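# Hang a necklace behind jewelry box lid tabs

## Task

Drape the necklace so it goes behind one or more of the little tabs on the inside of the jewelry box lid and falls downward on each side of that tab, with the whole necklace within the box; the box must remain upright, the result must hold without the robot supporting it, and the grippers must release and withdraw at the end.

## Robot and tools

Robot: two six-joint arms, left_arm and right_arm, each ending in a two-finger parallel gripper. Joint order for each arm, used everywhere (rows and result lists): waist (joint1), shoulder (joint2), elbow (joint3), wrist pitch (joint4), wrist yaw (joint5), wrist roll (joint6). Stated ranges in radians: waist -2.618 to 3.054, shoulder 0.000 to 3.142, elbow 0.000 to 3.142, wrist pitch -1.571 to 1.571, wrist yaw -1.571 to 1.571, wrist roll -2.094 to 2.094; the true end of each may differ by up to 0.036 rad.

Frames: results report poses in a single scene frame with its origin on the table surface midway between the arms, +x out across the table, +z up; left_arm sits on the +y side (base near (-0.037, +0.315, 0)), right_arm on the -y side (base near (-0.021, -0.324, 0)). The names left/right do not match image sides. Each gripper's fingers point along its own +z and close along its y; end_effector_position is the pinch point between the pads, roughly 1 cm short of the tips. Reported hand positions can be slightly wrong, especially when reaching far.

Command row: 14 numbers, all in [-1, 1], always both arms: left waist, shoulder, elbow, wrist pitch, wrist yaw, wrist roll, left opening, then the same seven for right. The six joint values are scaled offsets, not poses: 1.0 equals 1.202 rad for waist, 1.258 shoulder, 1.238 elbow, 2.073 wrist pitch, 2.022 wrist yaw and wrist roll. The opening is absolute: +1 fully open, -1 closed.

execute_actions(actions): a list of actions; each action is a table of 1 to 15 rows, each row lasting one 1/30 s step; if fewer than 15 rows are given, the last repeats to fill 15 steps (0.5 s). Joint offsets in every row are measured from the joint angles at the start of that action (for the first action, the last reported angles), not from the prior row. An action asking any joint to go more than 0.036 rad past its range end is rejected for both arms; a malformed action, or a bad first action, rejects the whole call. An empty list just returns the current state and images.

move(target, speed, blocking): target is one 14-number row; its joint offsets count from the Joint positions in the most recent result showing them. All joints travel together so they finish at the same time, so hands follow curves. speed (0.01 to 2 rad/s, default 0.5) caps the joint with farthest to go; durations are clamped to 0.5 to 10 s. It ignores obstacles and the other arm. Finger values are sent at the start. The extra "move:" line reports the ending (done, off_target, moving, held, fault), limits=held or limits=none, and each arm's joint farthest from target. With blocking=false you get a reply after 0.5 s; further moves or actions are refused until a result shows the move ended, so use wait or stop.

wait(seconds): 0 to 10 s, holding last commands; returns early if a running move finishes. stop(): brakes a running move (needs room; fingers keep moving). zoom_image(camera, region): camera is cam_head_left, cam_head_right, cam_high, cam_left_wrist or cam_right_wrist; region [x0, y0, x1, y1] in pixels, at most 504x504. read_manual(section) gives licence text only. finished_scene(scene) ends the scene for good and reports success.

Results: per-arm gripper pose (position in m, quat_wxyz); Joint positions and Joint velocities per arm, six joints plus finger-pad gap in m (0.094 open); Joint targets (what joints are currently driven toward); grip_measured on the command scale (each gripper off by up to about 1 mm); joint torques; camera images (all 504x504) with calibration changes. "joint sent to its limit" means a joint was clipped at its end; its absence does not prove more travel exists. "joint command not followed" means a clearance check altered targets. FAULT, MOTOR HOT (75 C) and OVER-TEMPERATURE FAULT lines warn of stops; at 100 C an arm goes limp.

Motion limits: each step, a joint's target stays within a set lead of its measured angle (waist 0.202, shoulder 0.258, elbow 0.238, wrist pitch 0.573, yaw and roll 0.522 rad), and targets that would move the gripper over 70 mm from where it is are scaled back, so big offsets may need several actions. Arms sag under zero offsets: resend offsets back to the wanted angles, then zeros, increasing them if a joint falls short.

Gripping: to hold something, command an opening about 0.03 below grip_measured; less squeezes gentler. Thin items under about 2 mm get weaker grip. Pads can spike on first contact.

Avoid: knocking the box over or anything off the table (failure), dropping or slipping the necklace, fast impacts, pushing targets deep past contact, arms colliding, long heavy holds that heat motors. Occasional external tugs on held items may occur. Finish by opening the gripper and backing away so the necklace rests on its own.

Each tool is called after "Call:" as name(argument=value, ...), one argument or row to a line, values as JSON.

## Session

Call:
execute_actions(
  actions=[],
)

Scene clock: 0.00 s.
left_arm: end_effector_position=(+0.0386, -0.0623, +0.3684) grip_measured=+1.000 end_effector_quat_wxyz=(+0.742, +0.428, +0.514, -0.054) | right_arm: end_effector_position=(+0.2097, -0.1424, +0.2950) grip_measured=+1.000 end_effector_quat_wxyz=(+0.456, -0.390, +0.799, -0.037)
Joint names: [waist, shoulder, elbow, wrist pitch, wrist yaw, wrist roll]
Joint positions: left_arm=[-1.953  1.264  0.886  0.575 -1.001  0.789  0.094] | right_arm=[ 0.738  0.998  1.181 -0.883  0.442 -0.19   0.094]
Joint velocities: left_arm=[-0.002  0.002  0.002  0.022  0.022  0.007  0.   ] | right_arm=[ 0.002 -0.002 -0.002 -0.051  0.022  0.022  0.   ]
Joint torques (N m, as the arm reports them, + toward a larger angle): no reading
Joint targets: left_arm=[-1.953 1.258 0.890 0.569 -0.999 0.785] | right_arm=[0.738 0.992 1.188 -0.886 0.444 -0.186]
camera_calibration (this result's frames):
cam_left_wrist: T_world_to_cam=[[-0.65459, -0.60452, -0.453946, 0.145179], [-0.143881, 0.689118, -0.710222, 0.342788], [0.742165, -0.39959, -0.538069, 0.246769], [0, 0, 0, 1]] pos_world=[-0.0387895, -0.0498518, 0.442138]
cam_right_wrist: T_world_to_cam=[[0.661615, -0.477163, 0.57843, -0.37238], [-0.481636, -0.861659, -0.159906, 0.0776821], [0.57471, -0.172797, -0.799906, 0.186686], [0, 0, 0, 1]] pos_world=[0.176496, -0.0784919, 0.377149]

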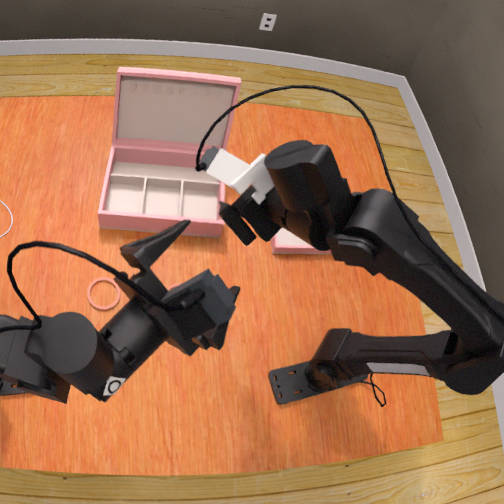

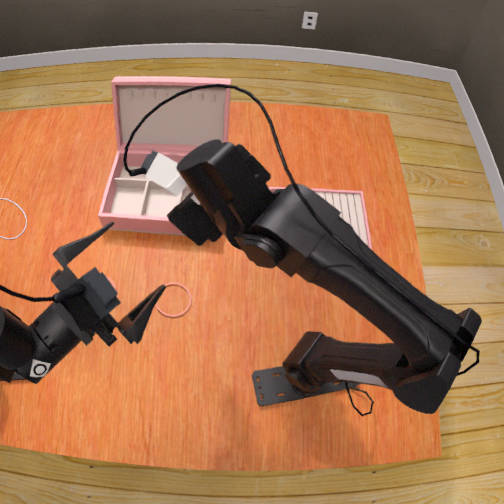

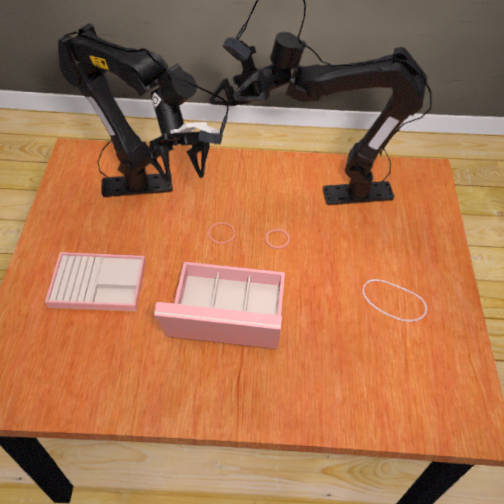

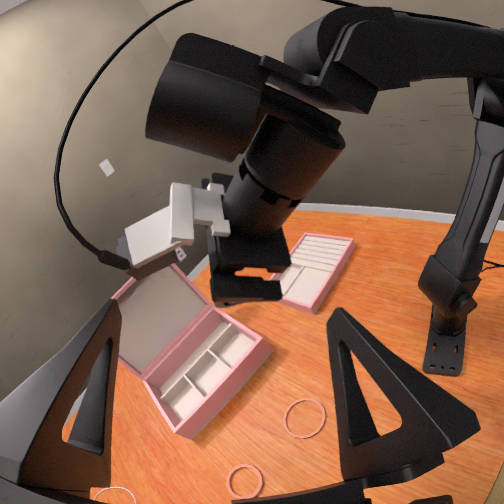

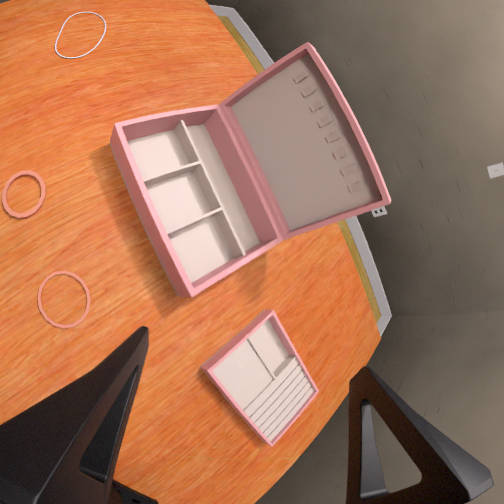

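Call:
move(
  target=[0.5,0,0.1,-0.6,0.1,-0.39,-0.4,-1,-0.3,-0.3,0,0,0,1],
  speed=1,
)

Call:
move(
  target=[0.962,0.47,0.29,-0.195,0.4,0,-0.4,0,0,0,0,0,0,1],
  speed=0.9,
)

Scene clock: 10.40 s.
left_arm: end_effector_position=(+0.1989, +0.0778, +0.2032) grip_measured=-0.398 end_effector_quat_wxyz=(+0.446, +0.391, +0.791, +0.148) | right_arm: end_effector_position=(+0.1683, -0.4534, +0.2334) grip_measured=+1.000 end_effector_quat_wxyz=(+0.360, +0.126, +0.879, -0.286)
Joint names: [waist, shoulder, elbow, wrist pitch, wrist yaw, wrist roll]
Joint positions: left_arm=[-1.359  1.264  0.979 -0.646 -0.802  0.013  0.028] | right_arm=[-0.454  0.642  0.829 -0.88   0.44  -0.19   0.094]
Joint velocities: left_arm=[-0.007 -0.012 -0.017  0.051 -0.007 -0.022  0.001] | right_arm=[ 0.002 -0.002  0.002  0.037  0.022  0.081  0.   ]
Joint torques (N m, as the arm reports them, + toward a larger angle): left_arm=[ 0.61 -4.65 11.28  1.31 -0.36 -0.11] | right_arm=[-0.81 -0.71  3.95  1.02  0.15 -0.01]
Joint targets: left_arm=[-1.352 1.264 1.010 -0.669 -0.799 0.000] | right_arm=[-0.464 0.620 0.810 -0.883 0.442 -0.190]
move: off_target (left_arm, right_arm); limits=none; left_arm: farthest joint: the elbow, 0.031 radians from its target (0.124 radians at the start); right_arm: farthest joint: the shoulder, 0.021 radians from its target (0.377 radians at the start)
camera_calibration (this result's frames):
cam_left_wrist: T_world_to_cam=[[-0.513403, -0.744709, -0.426411, 0.237012], [-0.787038, 0.606667, -0.111917, 0.164808], [0.342035, 0.278143, -0.897579, 0.194781], [0, 0, 0, 1]] pos_world=[0.184771, 0.0223446, 0.294341]
cam_right_wrist: T_world_to_cam=[[-0.202326, -0.790754, 0.577731, -0.454319], [-0.977588, 0.12803, -0.167121, 0.313752], [0.0581848, -0.598596, -0.798935, 0.00106019], [0, 0, 0, 1]] pos_world=[0.214738, -0.398789, 0.315756]

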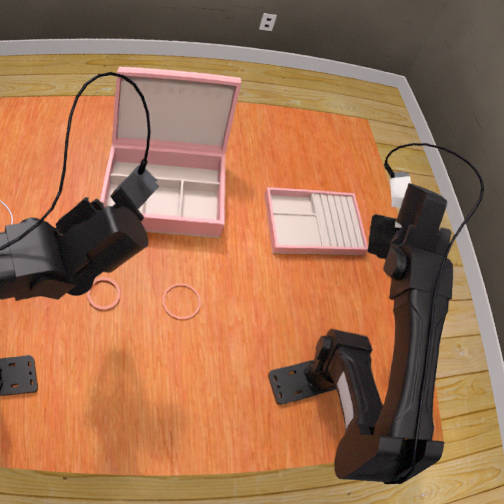

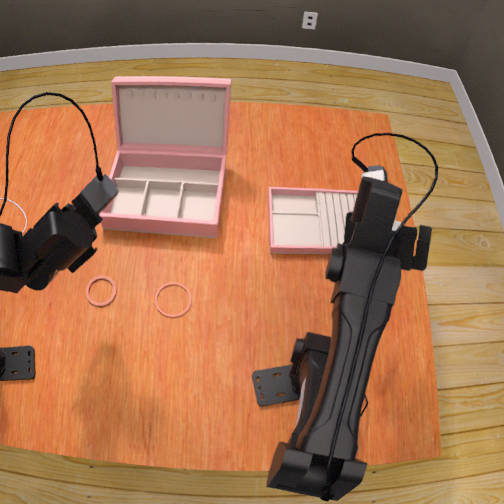

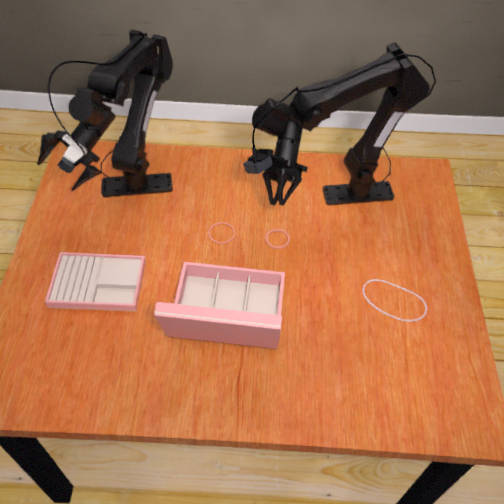

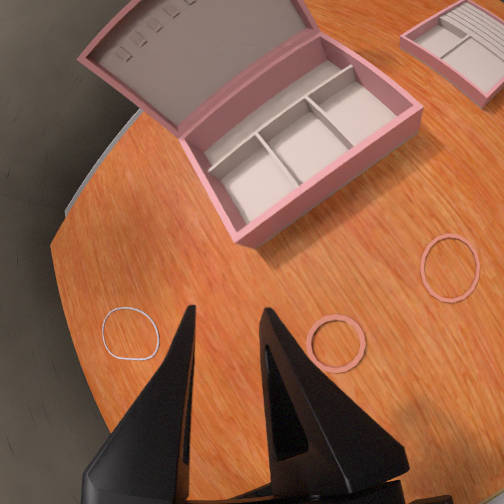

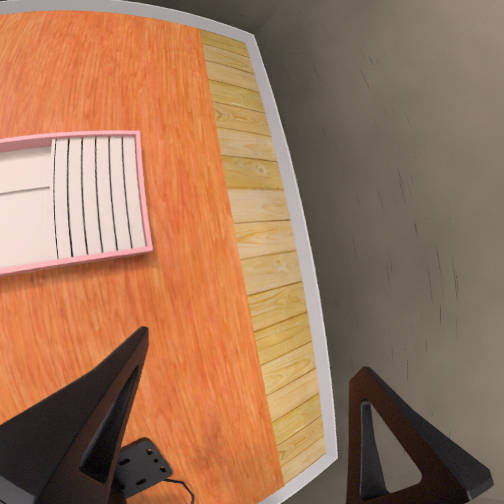

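Scene clock: 12.57 s.
left_arm: end_effector_position=(+0.2940, +0.3082, +0.0481) grip_measured=-0.398 end_effector_quat_wxyz=(-0.005, +0.019, +1.000, +0.002) | right_arm: end_effector_position=(+0.1683, -0.4534, +0.2334) grip_measured=+1.000 end_effector_quat_wxyz=(+0.360, +0.126, +0.879, -0.286)
Joint names: [waist, shoulder, elbow, wrist pitch, wrist yaw, wrist roll]
Joint positions: left_arm=[-0.199  1.849  1.304 -1.034 -0.004  0.013  0.028] | right_arm=[-0.454  0.642  0.829 -0.88   0.44  -0.19   0.094]
Joint velocities: left_arm=[-0.002  0.007  0.007 -0.051  0.007 -0.022  0.001] | right_arm=[ 0.002 -0.012  0.002 -0.037 -0.066 -0.037  0.   ]
Joint torques (N m, as the arm reports them, + toward a larger angle): left_arm=[-0.2  -9.39 10.23  0.22  0.11  0.02] | right_arm=[ 0.    0.78  5.21  1.05  0.14 -0.01]
Joint targets: left_arm=[-0.203 1.855 1.338 -1.050 0.007 0.013] | right_arm=[-0.454 0.642 0.829 -0.880 0.440 -0.190]
move: off_target (left_arm); limits=none; left_arm: farthest joint: the elbow, 0.034 radians from its target (0.359 radians at the start); right_arm: farthest joint: the waist, 0.000 radians from its target (0.000 radians at the start)
camera_calibration (this result's frames):
cam_left_wrist: T_world_to_cam=[[0.120117, -0.988346, 0.0935067, 0.255138], [-0.750244, -0.0286865, 0.660538, 0.23031], [-0.650158, -0.149495, -0.744947, 0.375114], [0, 0, 0, 1]] pos_world=[0.386026, 0.314849, 0.103454]
cam_right_wrist: T_world_to_cam=[[-0.202326, -0.790754, 0.577731, -0.454319], [-0.977588, 0.12803, -0.167121, 0.313752], [0.0581848, -0.598596, -0.798935, 0.00106019], [0, 0, 0, 1]] pos_world=[0.214738, -0.398789, 0.315756]

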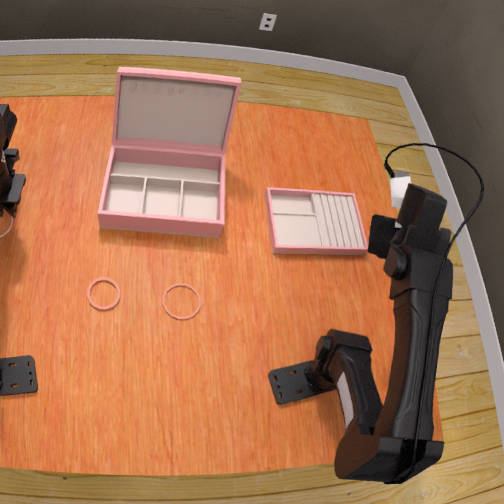

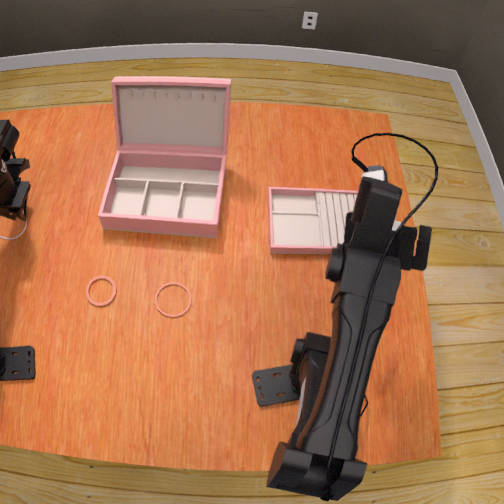

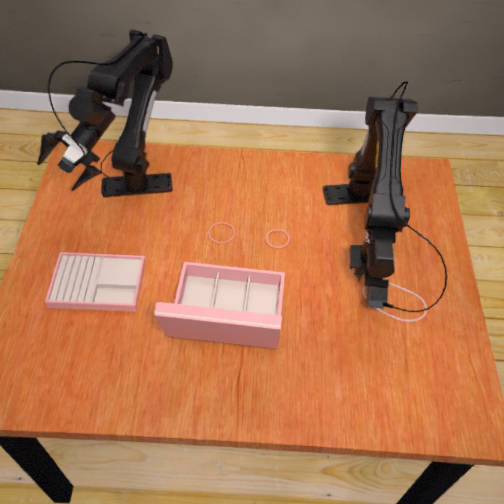

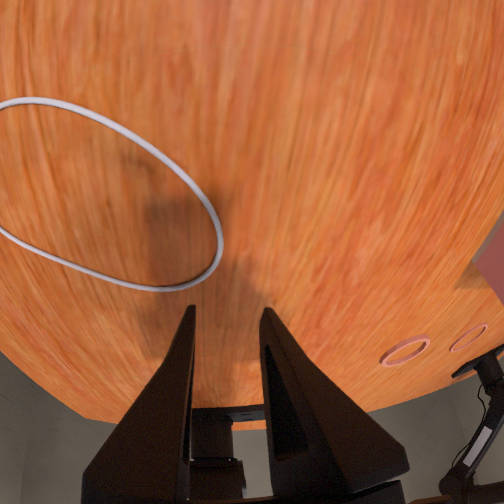

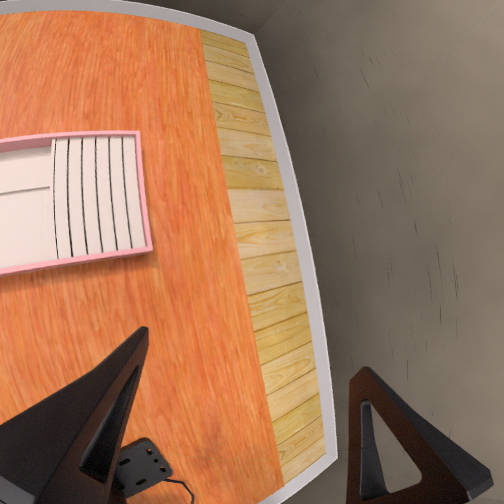

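Call:
move(
  target=[0.015,0.11,0.015,0.05,0,0,-0.5,0,0,0,0,0,0,1],
  speed=0.12,
)

Call:
execute_actions(
  actions=[
    [[0,0.018,0.01,0,0,0,-0.5,0,0,0,0,0,0,1]],
    [[0,0.008,0.01,0,0,0,-1,0,0,0,0,0,0,1]],
    [[0,0,0.01,0,0,0,-1,0,0,0,0,0,0,1]],
  ],
)

Scene clock: 19.80 s.
left_arm: end_effector_position=(+0.3022, +0.3107, +0.0077) grip_measured=-0.498 end_effector_quat_wxyz=(-0.028, +0.014, +0.999, +0.002) | right_arm: end_effector_position=(+0.1683, -0.4534, +0.2334) grip_measured=+1.000 end_effector_quat_wxyz=(+0.360, +0.126, +0.879, -0.286)
Joint names: [waist, shoulder, elbow, wrist pitch, wrist yaw, wrist roll]
Joint positions: left_arm=[-0.191  1.976  1.304 -0.955 -0.003  0.013  0.024] | right_arm=[-0.454  0.642  0.829 -0.88   0.44  -0.19   0.094]
Joint velocities: left_arm=[ 0.007 -0.012  0.007  0.037  0.022 -0.007  0.001] | right_arm=[-0.012 -0.002  0.012 -0.11  -0.007  0.022  0.   ]
Joint torques (N m, as the arm reports them, + toward a larger angle): left_arm=[ 0.73 -9.73  8.51  0.55 -0.03  0.02] | right_arm=[ 0.    0.77  5.21  1.05  0.14 -0.01]
Joint targets: left_arm=[-0.181 1.988 1.322 -0.931 -0.004 0.013] | right_arm=[-0.454 0.642 0.829 -0.880 0.440 -0.190]
move: off_target (left_arm); limits=none; left_arm: farthest joint: the wrist pitch, 0.025 radians from its target (0.104 radians at the start); right_arm: farthest joint: the waist, 0.000 radians from its target (0.000 radians at the start)
camera_calibration (this result's frames):
cam_left_wrist: T_world_to_cam=[[0.13271, -0.9873, 0.0873265, 0.256332], [-0.717899, -0.0350019, 0.695266, 0.255184], [-0.68338, -0.154961, -0.713428, 0.362174], [0, 0, 0, 1]] pos_world=[0.396681, 0.318131, 0.0585796]
cam_right_wrist: T_world_to_cam=[[-0.202326, -0.790754, 0.577731, -0.454319], [-0.977588, 0.12803, -0.167121, 0.313752], [0.0581848, -0.598596, -0.798935, 0.00106019], [0, 0, 0, 1]] pos_world=[0.214738, -0.398789, 0.315756]

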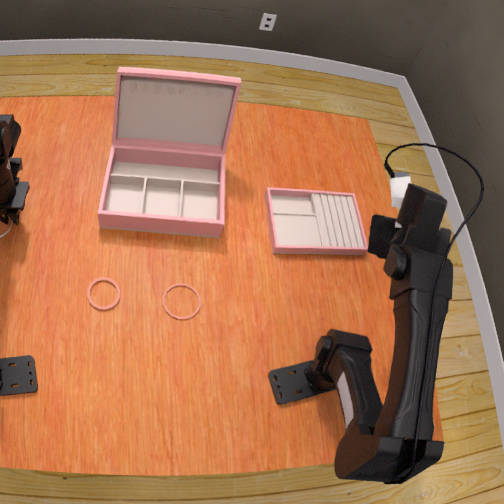

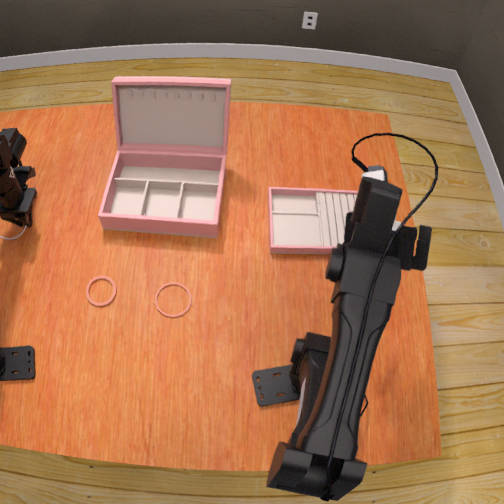

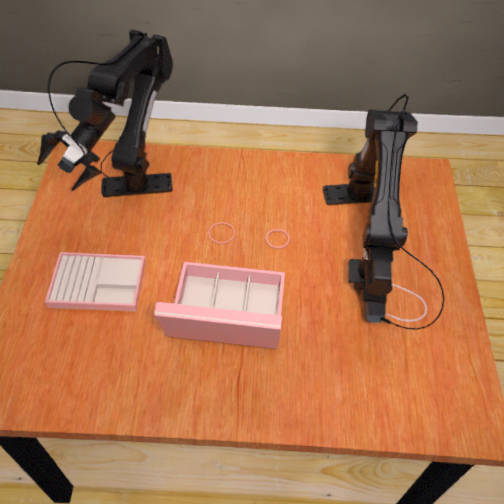

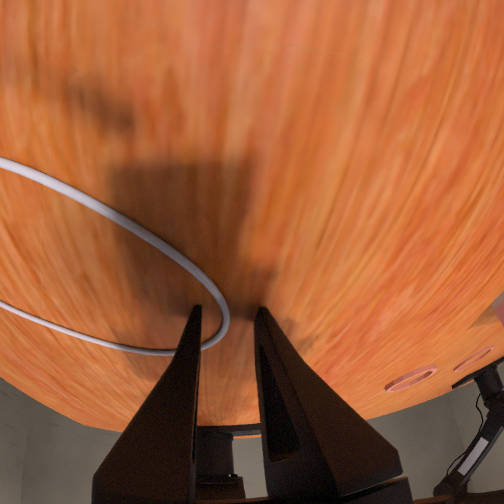

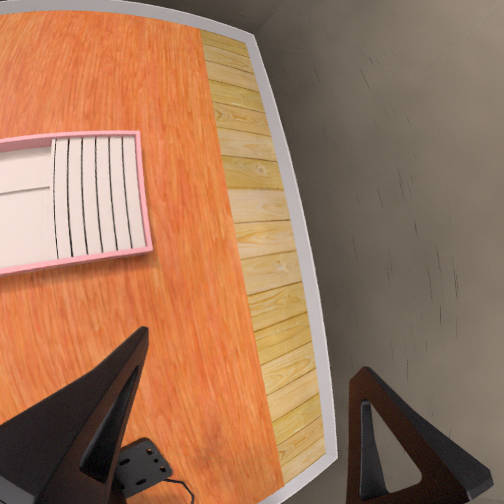

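Scene clock: 21.30 s.
left_arm: end_effector_position=(+0.3022, +0.3107, +0.0077) grip_measured=-0.973 end_effector_quat_wxyz=(-0.028, +0.014, +0.999, +0.002) | right_arm: end_effector_position=(+0.1683, -0.4534, +0.2334) grip_measured=+1.000 end_effector_quat_wxyz=(+0.360, +0.126, +0.879, -0.286)
Joint names: [waist, shoulder, elbow, wrist pitch, wrist yaw, wrist roll]
Joint positions: left_arm=[-0.191  1.976  1.304 -0.955 -0.003  0.013  0.001] | right_arm=[-0.454  0.642  0.829 -0.88   0.44  -0.19   0.094]
Joint velocities: left_arm=[-0.017 -0.002  0.017 -0.051 -0.007 -0.037 -0.   ] | right_arm=[-0.002  0.002 -0.017  0.022 -0.007  0.037  0.   ]
Joint torques (N m, as the arm reports them, + toward a larger angle): left_arm=[  0.07 -10.83   7.96   0.3   -0.02   0.02] | right_arm=[ 0.    0.77  5.21  1.06  0.14 -0.01]
Joint targets: left_arm=[-0.191 1.976 1.316 -0.955 -0.003 0.013] | right_arm=[-0.454 0.642 0.829 -0.880 0.440 -0.190]
camera_calibration (this result's frames):
cam_left_wrist: T_world_to_cam=[[0.13271, -0.9873, 0.0873265, 0.256332], [-0.717899, -0.0350019, 0.695266, 0.255184], [-0.68338, -0.154961, -0.713428, 0.362174], [0, 0, 0, 1]] pos_world=[0.396681, 0.318131, 0.0585796]
cam_right_wrist: T_world_to_cam=[[-0.202326, -0.790754, 0.577731, -0.454319], [-0.977588, 0.12803, -0.167121, 0.313752], [0.0581848, -0.598596, -0.798935, 0.00106019], [0, 0, 0, 1]] pos_world=[0.214738, -0.398789, 0.315756]

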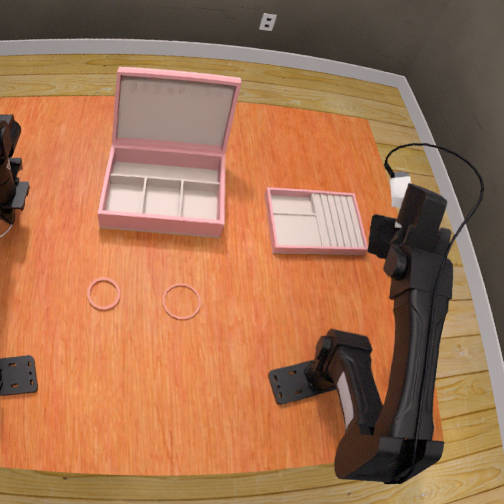

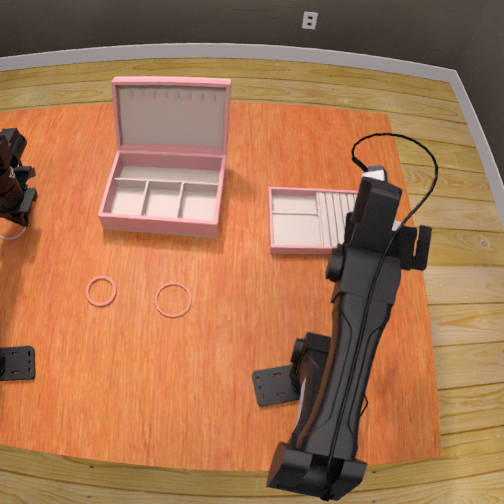

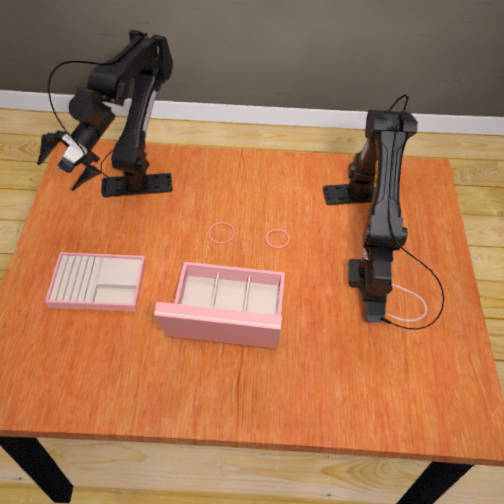

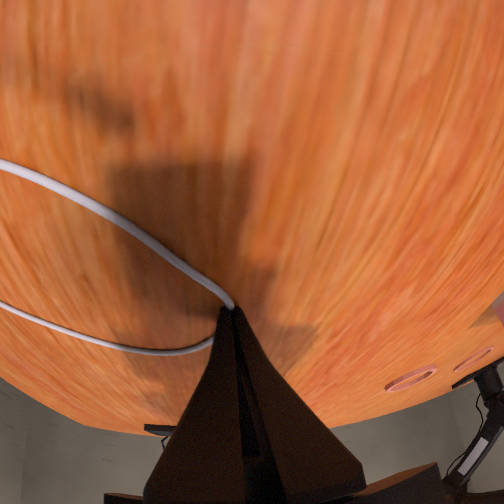

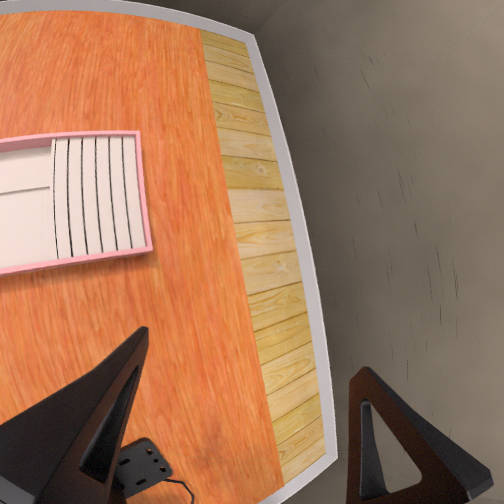

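Replay the earlier waypoints.

Call:
move(
  target=[-0.19,-0.548,0.128,0.116,0,-0.785,-1,0,0,0,0,0,0,1],
  speed=0.7,
)

Call:
move(
  target=[-0.54,0.345,0.16,0.235,-0.42,-0.16,-1,0,0,0,0,0,0,1],
  speed=0.4,
)

Call:
move(
  target=[0.108,0.167,-0.125,0.157,0.066,0.026,-1,0,0,0,0,0,0,1],
  speed=0.2,
)

Scene clock: 31.70 s.
left_arm: end_effector_position=(+0.3438, +0.2252, +0.3312) grip_measured=-0.973 end_effector_quat_wxyz=(+0.296, -0.546, +0.689, -0.374) | right_arm: end_effector_position=(+0.1683, -0.4534, +0.2334) grip_measured=+1.000 end_effector_quat_wxyz=(+0.360, +0.126, +0.879, -0.286)
Joint names: [waist, shoulder, elbow, wrist pitch, wrist yaw, wrist roll]
Joint positions: left_arm=[-0.41   1.296  1.438 -0.718 -0.003 -1.573  0.001] | right_arm=[-0.454  0.642  0.829 -0.88   0.44  -0.19   0.094]
Joint velocities: left_arm=[-0.002 -0.007 -0.012 -0.007 -0.022 -0.022  0.   ] | right_arm=[-0.027 -0.007 -0.002  0.066  0.022  0.022  0.   ]
Joint torques (N m, as the arm reports them, + toward a larger angle): left_arm=[-0.61 -5.81 10.7   2.21 -0.02  0.03] | right_arm=[ 0.    0.77  5.21  1.05  0.14 -0.01]
Joint targets: left_arm=[-0.419 1.286 1.462 -0.715 -0.003 -1.575] | right_arm=[-0.454 0.642 0.829 -0.880 0.440 -0.190]
move: off_target (left_arm); limits=none; left_arm: farthest joint: the elbow, 0.024 radians from its target (0.159 radians at the start); right_arm: farthest joint: the waist, 0.000 radians from its target (0.000 radians at the start)
camera_calibration (this result's frames):
cam_left_wrist: T_world_to_cam=[[0.476513, 0.048392, 0.877835, -0.475104], [-0.677491, -0.616135, 0.401726, 0.271354], [0.560305, -0.786153, -0.260811, 0.17289], [0, 0, 0, 1]] pos_world=[0.313362, 0.3261, 0.353144]
cam_right_wrist: T_world_to_cam=[[-0.202326, -0.790754, 0.577731, -0.454319], [-0.977588, 0.12803, -0.167121, 0.313752], [0.0581848, -0.598596, -0.798935, 0.00106019], [0, 0, 0, 1]] pos_world=[0.214738, -0.398789, 0.315756]

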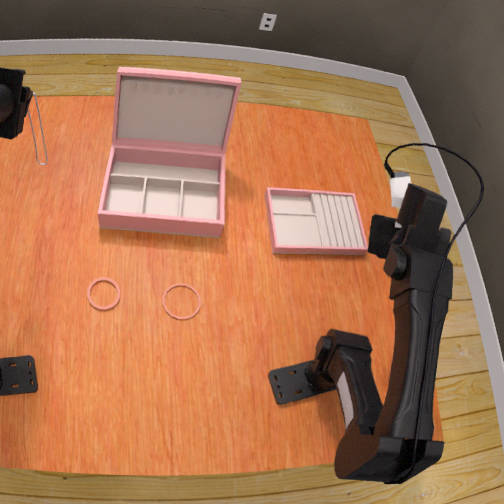

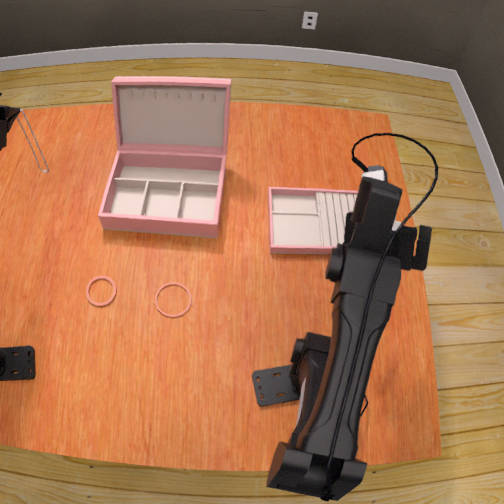

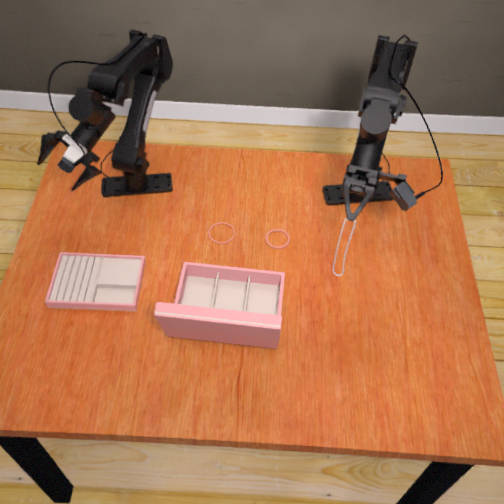

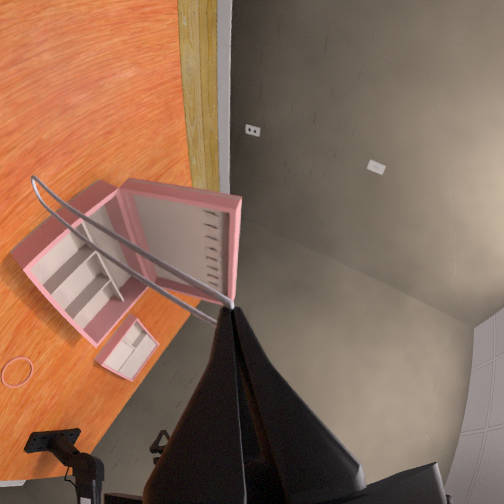

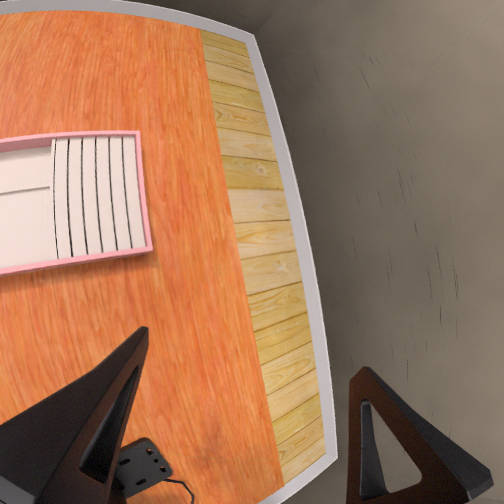

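Scene clock: 34.63 s.
left_arm: end_effector_position=(+0.3772, +0.0220, +0.3448) grip_measured=-0.973 end_effector_quat_wxyz=(+0.421, -0.567, +0.542, -0.455) | right_arm: end_effector_position=(+0.1683, -0.4534, +0.2334) grip_measured=+1.000 end_effector_quat_wxyz=(+0.360, +0.126, +0.879, -0.286)
Joint names: [waist, shoulder, elbow, wrist pitch, wrist yaw, wrist roll]
Joint positions: left_arm=[-1.056  1.724  1.604 -0.231 -0.834 -1.897  0.001] | right_arm=[-0.454  0.642  0.829 -0.88   0.44  -0.19   0.094]
Joint velocities: left_arm=[0.002 0.002 0.002 0.007 0.007 0.007 0.   ] | right_arm=[-0.007  0.007 -0.012  0.022 -0.037 -0.051  0.   ]
Joint torques (N m, as the arm reports them, + toward a larger angle): left_arm=[-0.13 -9.51 11.72  2.06 -0.36  0.01] | right_arm=[ 0.01  0.77  5.21  1.05  0.14 -0.01]
Joint targets: left_arm=[-1.059 1.730 1.636 -0.231 -0.853 -1.897] | right_arm=[-0.454 0.642 0.829 -0.880 0.440 -0.190]
move: off_target (left_arm); limits=none; left_arm: farthest joint: the elbow, 0.032 radians from its target (0.198 radians at the start); right_arm: farthest joint: the waist, 0.000 radians from its target (0.000 radians at the start)
camera_calibration (this result's frames):
cam_left_wrist: T_world_to_cam=[[0.130774, 0.21422, 0.967992, -0.397424], [-0.624829, -0.740249, 0.248234, 0.199079], [0.769732, -0.637292, 0.0370455, -0.187022], [0, 0, 0, 1]] pos_world=[0.32032, 0.113316, 0.342213]
cam_right_wrist: T_world_to_cam=[[-0.202326, -0.790754, 0.577731, -0.454319], [-0.977588, 0.12803, -0.167121, 0.313752], [0.0581848, -0.598596, -0.798935, 0.00106019], [0, 0, 0, 1]] pos_world=[0.214738, -0.398789, 0.315756]

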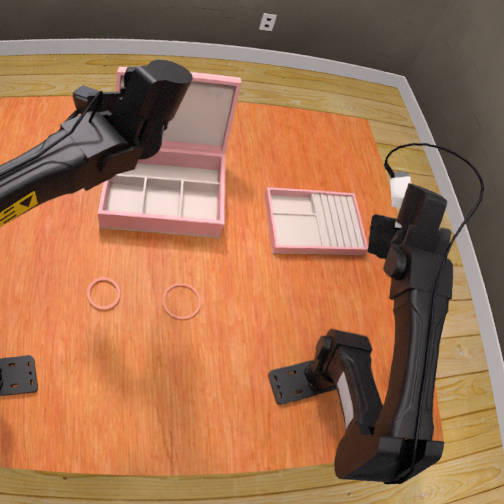

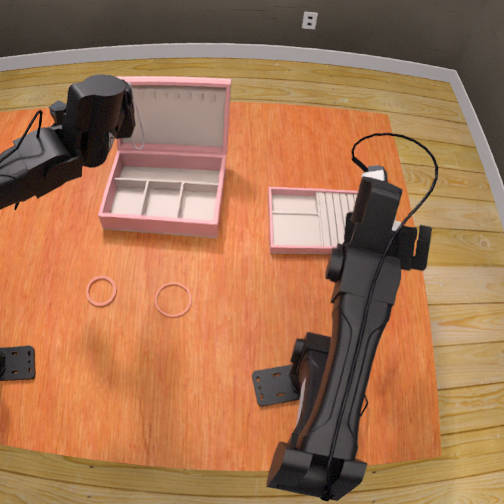

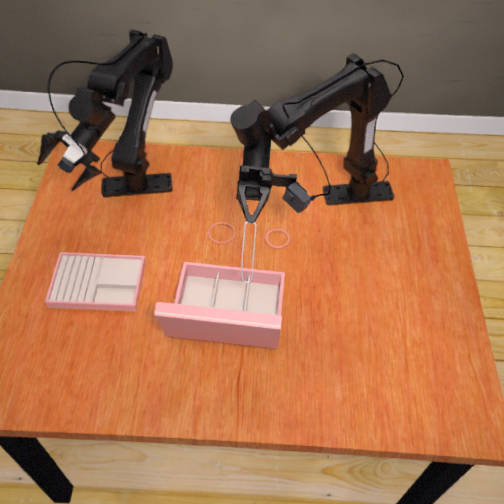

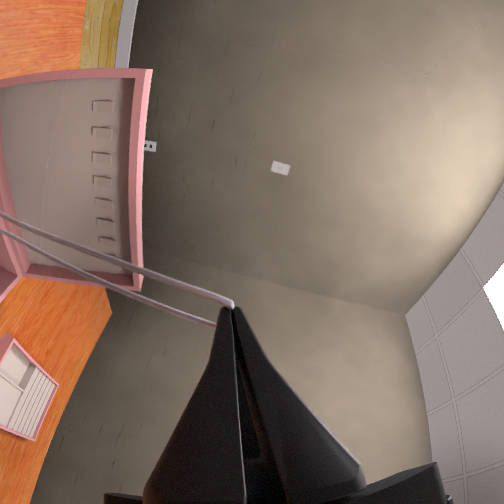

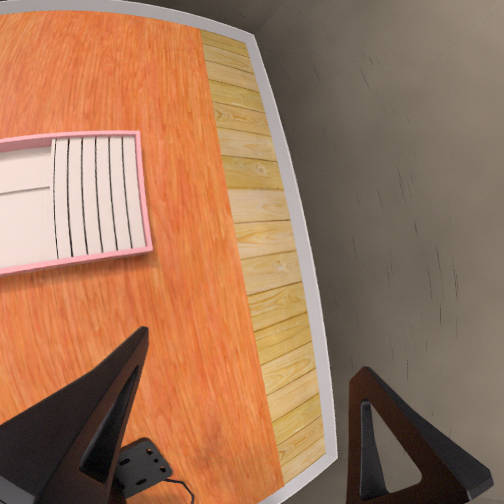

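Scene clock: 36.97 s.
left_arm: end_effector_position=(+0.4432, +0.0203, +0.2381) grip_measured=-0.973 end_effector_quat_wxyz=(+0.413, -0.571, +0.556, -0.440) | right_arm: end_effector_position=(+0.1683, -0.4534, +0.2334) grip_measured=+1.000 end_effector_quat_wxyz=(+0.360, +0.126, +0.879, -0.286)
Joint names: [waist, shoulder, elbow, wrist pitch, wrist yaw, wrist roll]
Joint positions: left_arm=[-0.934  1.927  1.469  0.093 -0.707 -1.86   0.001] | right_arm=[-0.454  0.642  0.829 -0.88   0.44  -0.19   0.094]
Joint velocities: left_arm=[-0.002 -0.002  0.007  0.095  0.081 -0.037 -0.001] | right_arm=[ 0.032 -0.012  0.007  0.022 -0.037  0.022  0.   ]
Joint torques (N m, as the arm reports them, + toward a larger angle): left_arm=[  0.61 -11.8    7.31   2.12  -0.12   0.21] | right_arm=[ 0.    0.77  5.22  1.05  0.14 -0.01]
Joint targets: left_arm=[-0.926 1.934 1.450 0.095 -0.701 -1.844] | right_arm=[-0.454 0.642 0.829 -0.880 0.440 -0.190]
move: done; limits=none; left_arm: farthest joint: the elbow, 0.020 radians from its target (0.155 radians at the start); right_arm: farthest joint: the waist, 0.000 radians from its target (0.000 radians at the start)
camera_calibration (this result's frames):
cam_left_wrist: T_world_to_cam=[[0.172723, 0.197776, 0.96491, -0.319978], [-0.619272, -0.739987, 0.262527, 0.259692], [0.765943, -0.642887, -0.00533538, -0.223042], [0, 0, 0, 1]] pos_world=[0.386925, 0.112062, 0.239384]
cam_right_wrist: T_world_to_cam=[[-0.202326, -0.790754, 0.577731, -0.454319], [-0.977588, 0.12803, -0.167121, 0.313752], [0.0581848, -0.598596, -0.798935, 0.00106019], [0, 0, 0, 1]] pos_world=[0.214738, -0.398789, 0.315756]

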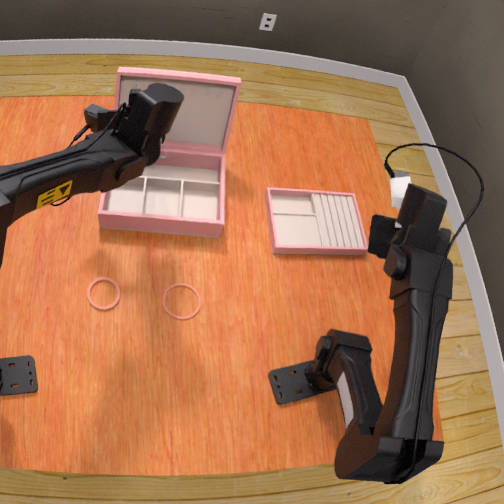

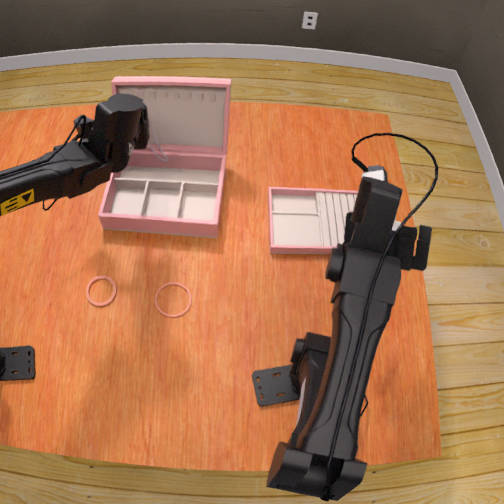

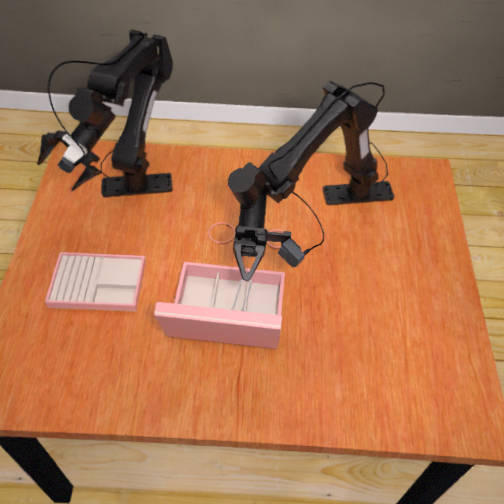

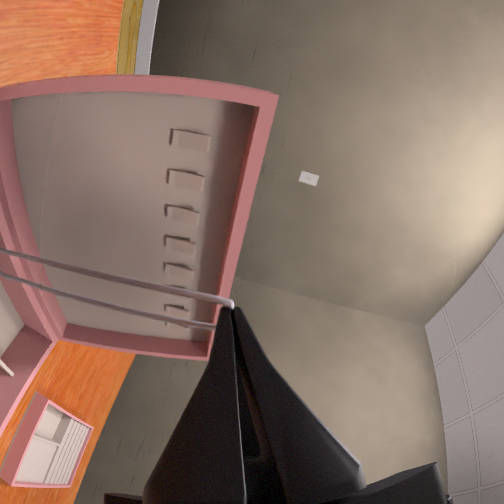

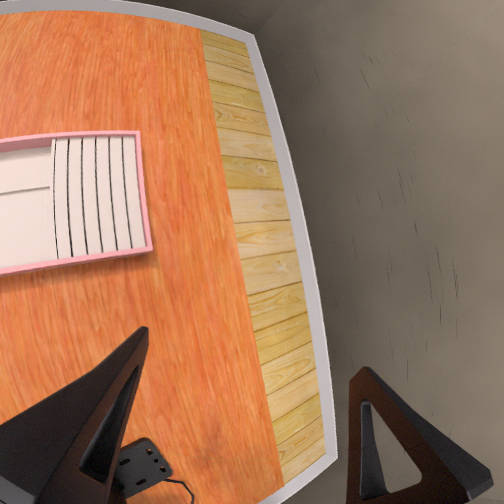

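Call:
move(
  target=[0,0.035,0,0,0,0,-1,0,0,0,0,0,0,1],
  speed=0.1,
)

Call:
move(
  target=[0.051,0.178,0.114,0.158,-0.012,0.082,-1,0,0,0,0,0,0,1],
  speed=0.18,
)

Call:
zoom_image(
  camera="cam_left_wrist",
  region=[120,140,360,380],
)

Scene clock: 45.50 s.
left_arm: end_effector_position=(+0.4463, +0.0173, +0.2193) grip_measured=-0.973 end_effector_quat_wxyz=(+0.412, -0.572, +0.566, -0.427) | right_arm: end_effector_position=(+0.1683, -0.4534, +0.2334) grip_measured=+1.000 end_effector_quat_wxyz=(+0.360, +0.126, +0.879, -0.286)
Joint names: [waist, shoulder, elbow, wrist pitch, wrist yaw, wrist roll]
Joint positions: left_arm=[-0.934  1.964  1.469  0.097 -0.706 -1.86   0.001] | right_arm=[-0.454  0.642  0.829 -0.88   0.44  -0.19   0.094]
Joint velocities: left_arm=[ 0.002  0.007 -0.012  0.007 -0.051  0.037 -0.001] | right_arm=[ 0.027  0.002 -0.012  0.007  0.022  0.051  0.   ]
Joint torques (N m, as the arm reports them, + toward a larger angle): left_arm=[  0.06 -12.03   8.92   2.06  -0.18   0.02] | right_arm=[ 0.    0.77  5.22  1.06  0.14 -0.01]
Joint targets: left_arm=[-0.934 1.971 1.469 0.093 -0.706 -1.860] | right_arm=[-0.454 0.642 0.829 -0.880 0.440 -0.190]
move: done; limits=none; left_arm: farthest joint: the shoulder, 0.008 radians from its target (0.044 radians at the start); right_arm: farthest joint: the waist, 0.000 radians from its target (0.000 radians at the start)
camera_calibration (this result's frames):
cam_left_wrist: T_world_to_cam=[[0.195837, 0.176401, 0.96464, -0.311661], [-0.613199, -0.745621, 0.260839, 0.262074], [0.765268, -0.642598, -0.0378509, -0.220064], [0, 0, 0, 1]] pos_world=[0.390146, 0.108973, 0.223952]
cam_right_wrist: T_world_to_cam=[[-0.202326, -0.790754, 0.577731, -0.454319], [-0.977588, 0.12803, -0.167121, 0.313752], [0.0581848, -0.598596, -0.798935, 0.00106019], [0, 0, 0, 1]] pos_world=[0.214738, -0.398789, 0.315756]

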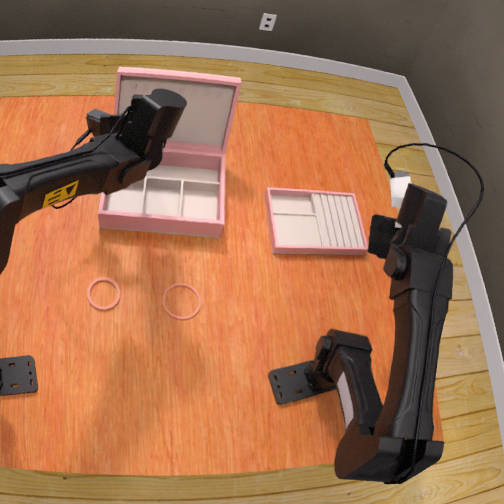

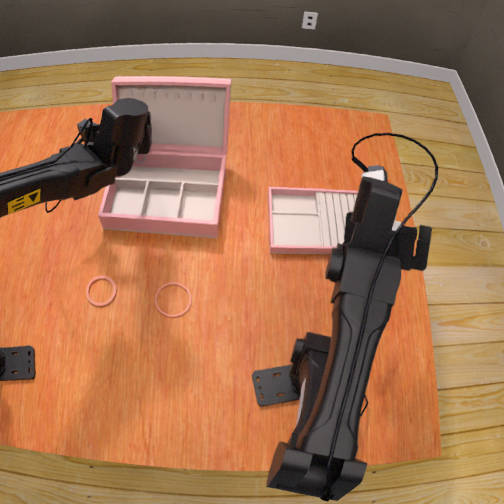

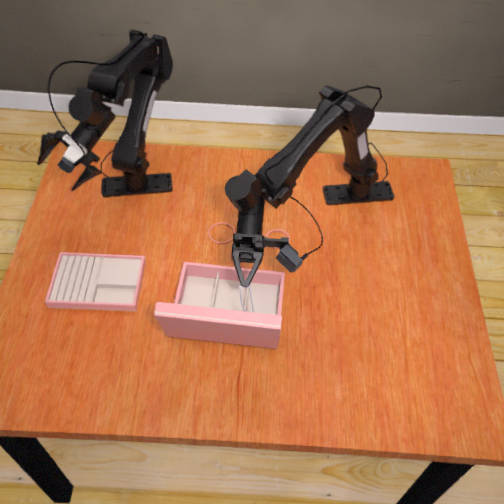

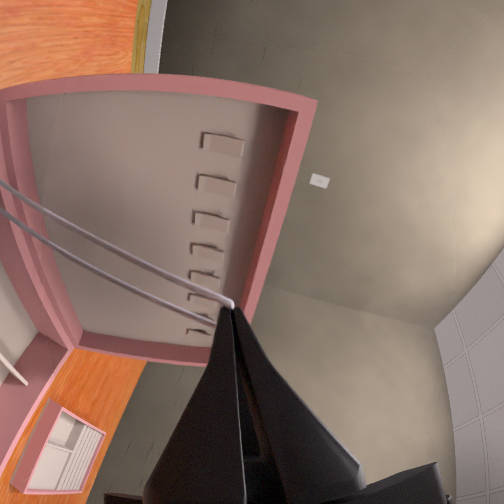

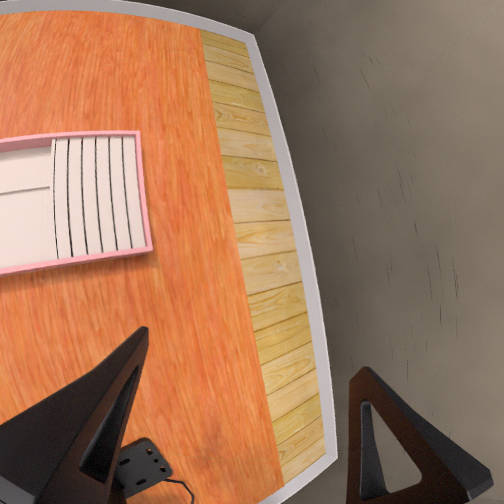

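Scene clock: 47.93 s.
left_arm: end_effector_position=(+0.5025, +0.0092, +0.2114) grip_measured=-0.973 end_effector_quat_wxyz=(+0.464, -0.542, +0.521, -0.467) | right_arm: end_effector_position=(+0.1683, -0.4534, +0.2334) grip_measured=+1.000 end_effector_quat_wxyz=(+0.360, +0.126, +0.879, -0.286)
Joint names: [waist, shoulder, elbow, wrist pitch, wrist yaw, wrist roll]
Joint positions: left_arm=[-0.881  2.177  1.579  0.422 -0.715 -1.71   0.001] | right_arm=[-0.454  0.642  0.829 -0.88   0.44  -0.19   0.094]
Joint velocities: left_arm=[ 0.007 -0.007 -0.017  0.022 -0.081 -0.037 -0.001] | right_arm=[-0.007 -0.027 -0.002 -0.037  0.007  0.066  0.   ]
Joint torques (N m, as the arm reports them, + toward a larger angle): left_arm=[  0.7  -13.7   11.5    2.2   -0.27   0.2 ] | right_arm=[ 0.    0.76  5.21  1.06  0.15 -0.01]
Joint targets: left_arm=[-0.873 2.188 1.610 0.425 -0.730 -1.694] | right_arm=[-0.454 0.642 0.829 -0.880 0.440 -0.190]
move: off_target (left_arm); limits=none; left_arm: farthest joint: the elbow, 0.031 radians from its target (0.141 radians at the start); right_arm: farthest joint: the waist, 0.000 radians from its target (0.000 radians at the start)
camera_calibration (this result's frames):
cam_left_wrist: T_world_to_cam=[[0.028121, 0.17936, 0.983382, -0.233359], [-0.626311, -0.763564, 0.157177, 0.321282], [0.779066, -0.620322, 0.0908627, -0.302937], [0, 0, 0, 1]] pos_world=[0.443793, 0.0992559, 0.206508]
cam_right_wrist: T_world_to_cam=[[-0.202326, -0.790754, 0.577731, -0.454319], [-0.977588, 0.12803, -0.167121, 0.313752], [0.0581848, -0.598596, -0.798935, 0.00106019], [0, 0, 0, 1]] pos_world=[0.214738, -0.398789, 0.315756]

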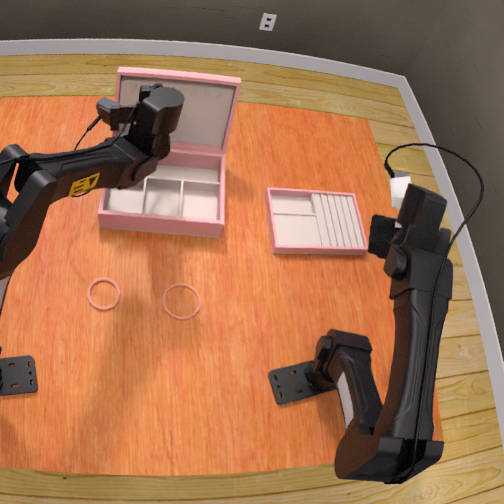

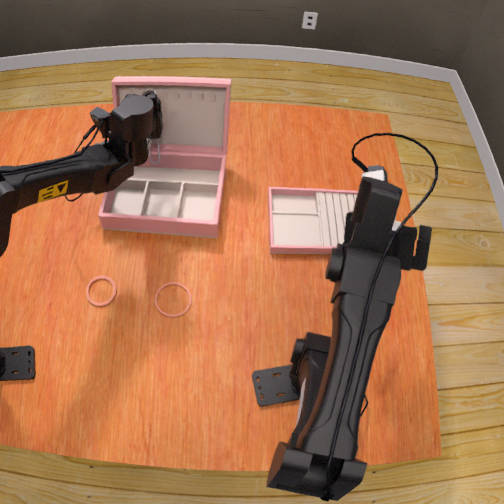

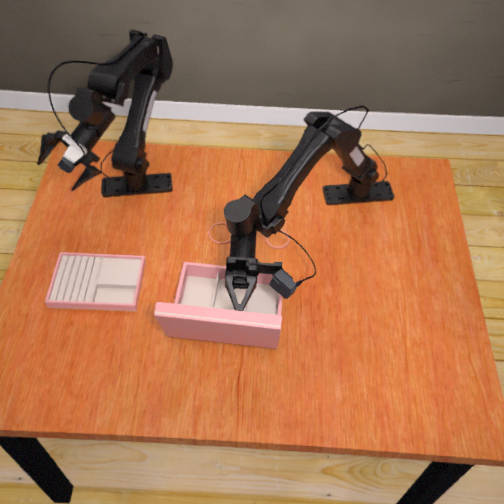

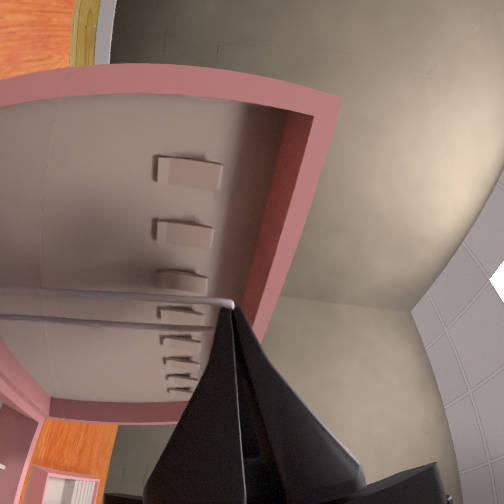

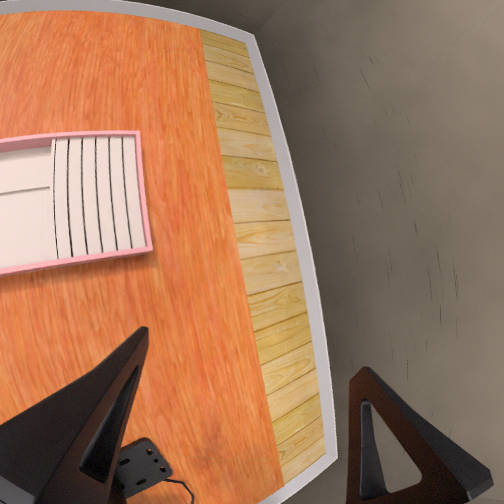

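Region (120, 140, 360, 380) of cam_left_wrist's 504x504 image, scaled by 2.100, with more detail than that image has.

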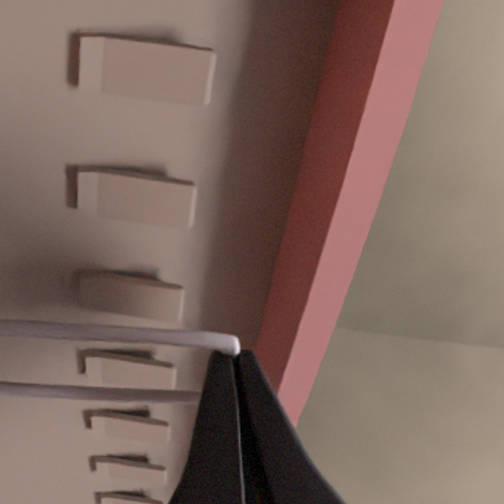

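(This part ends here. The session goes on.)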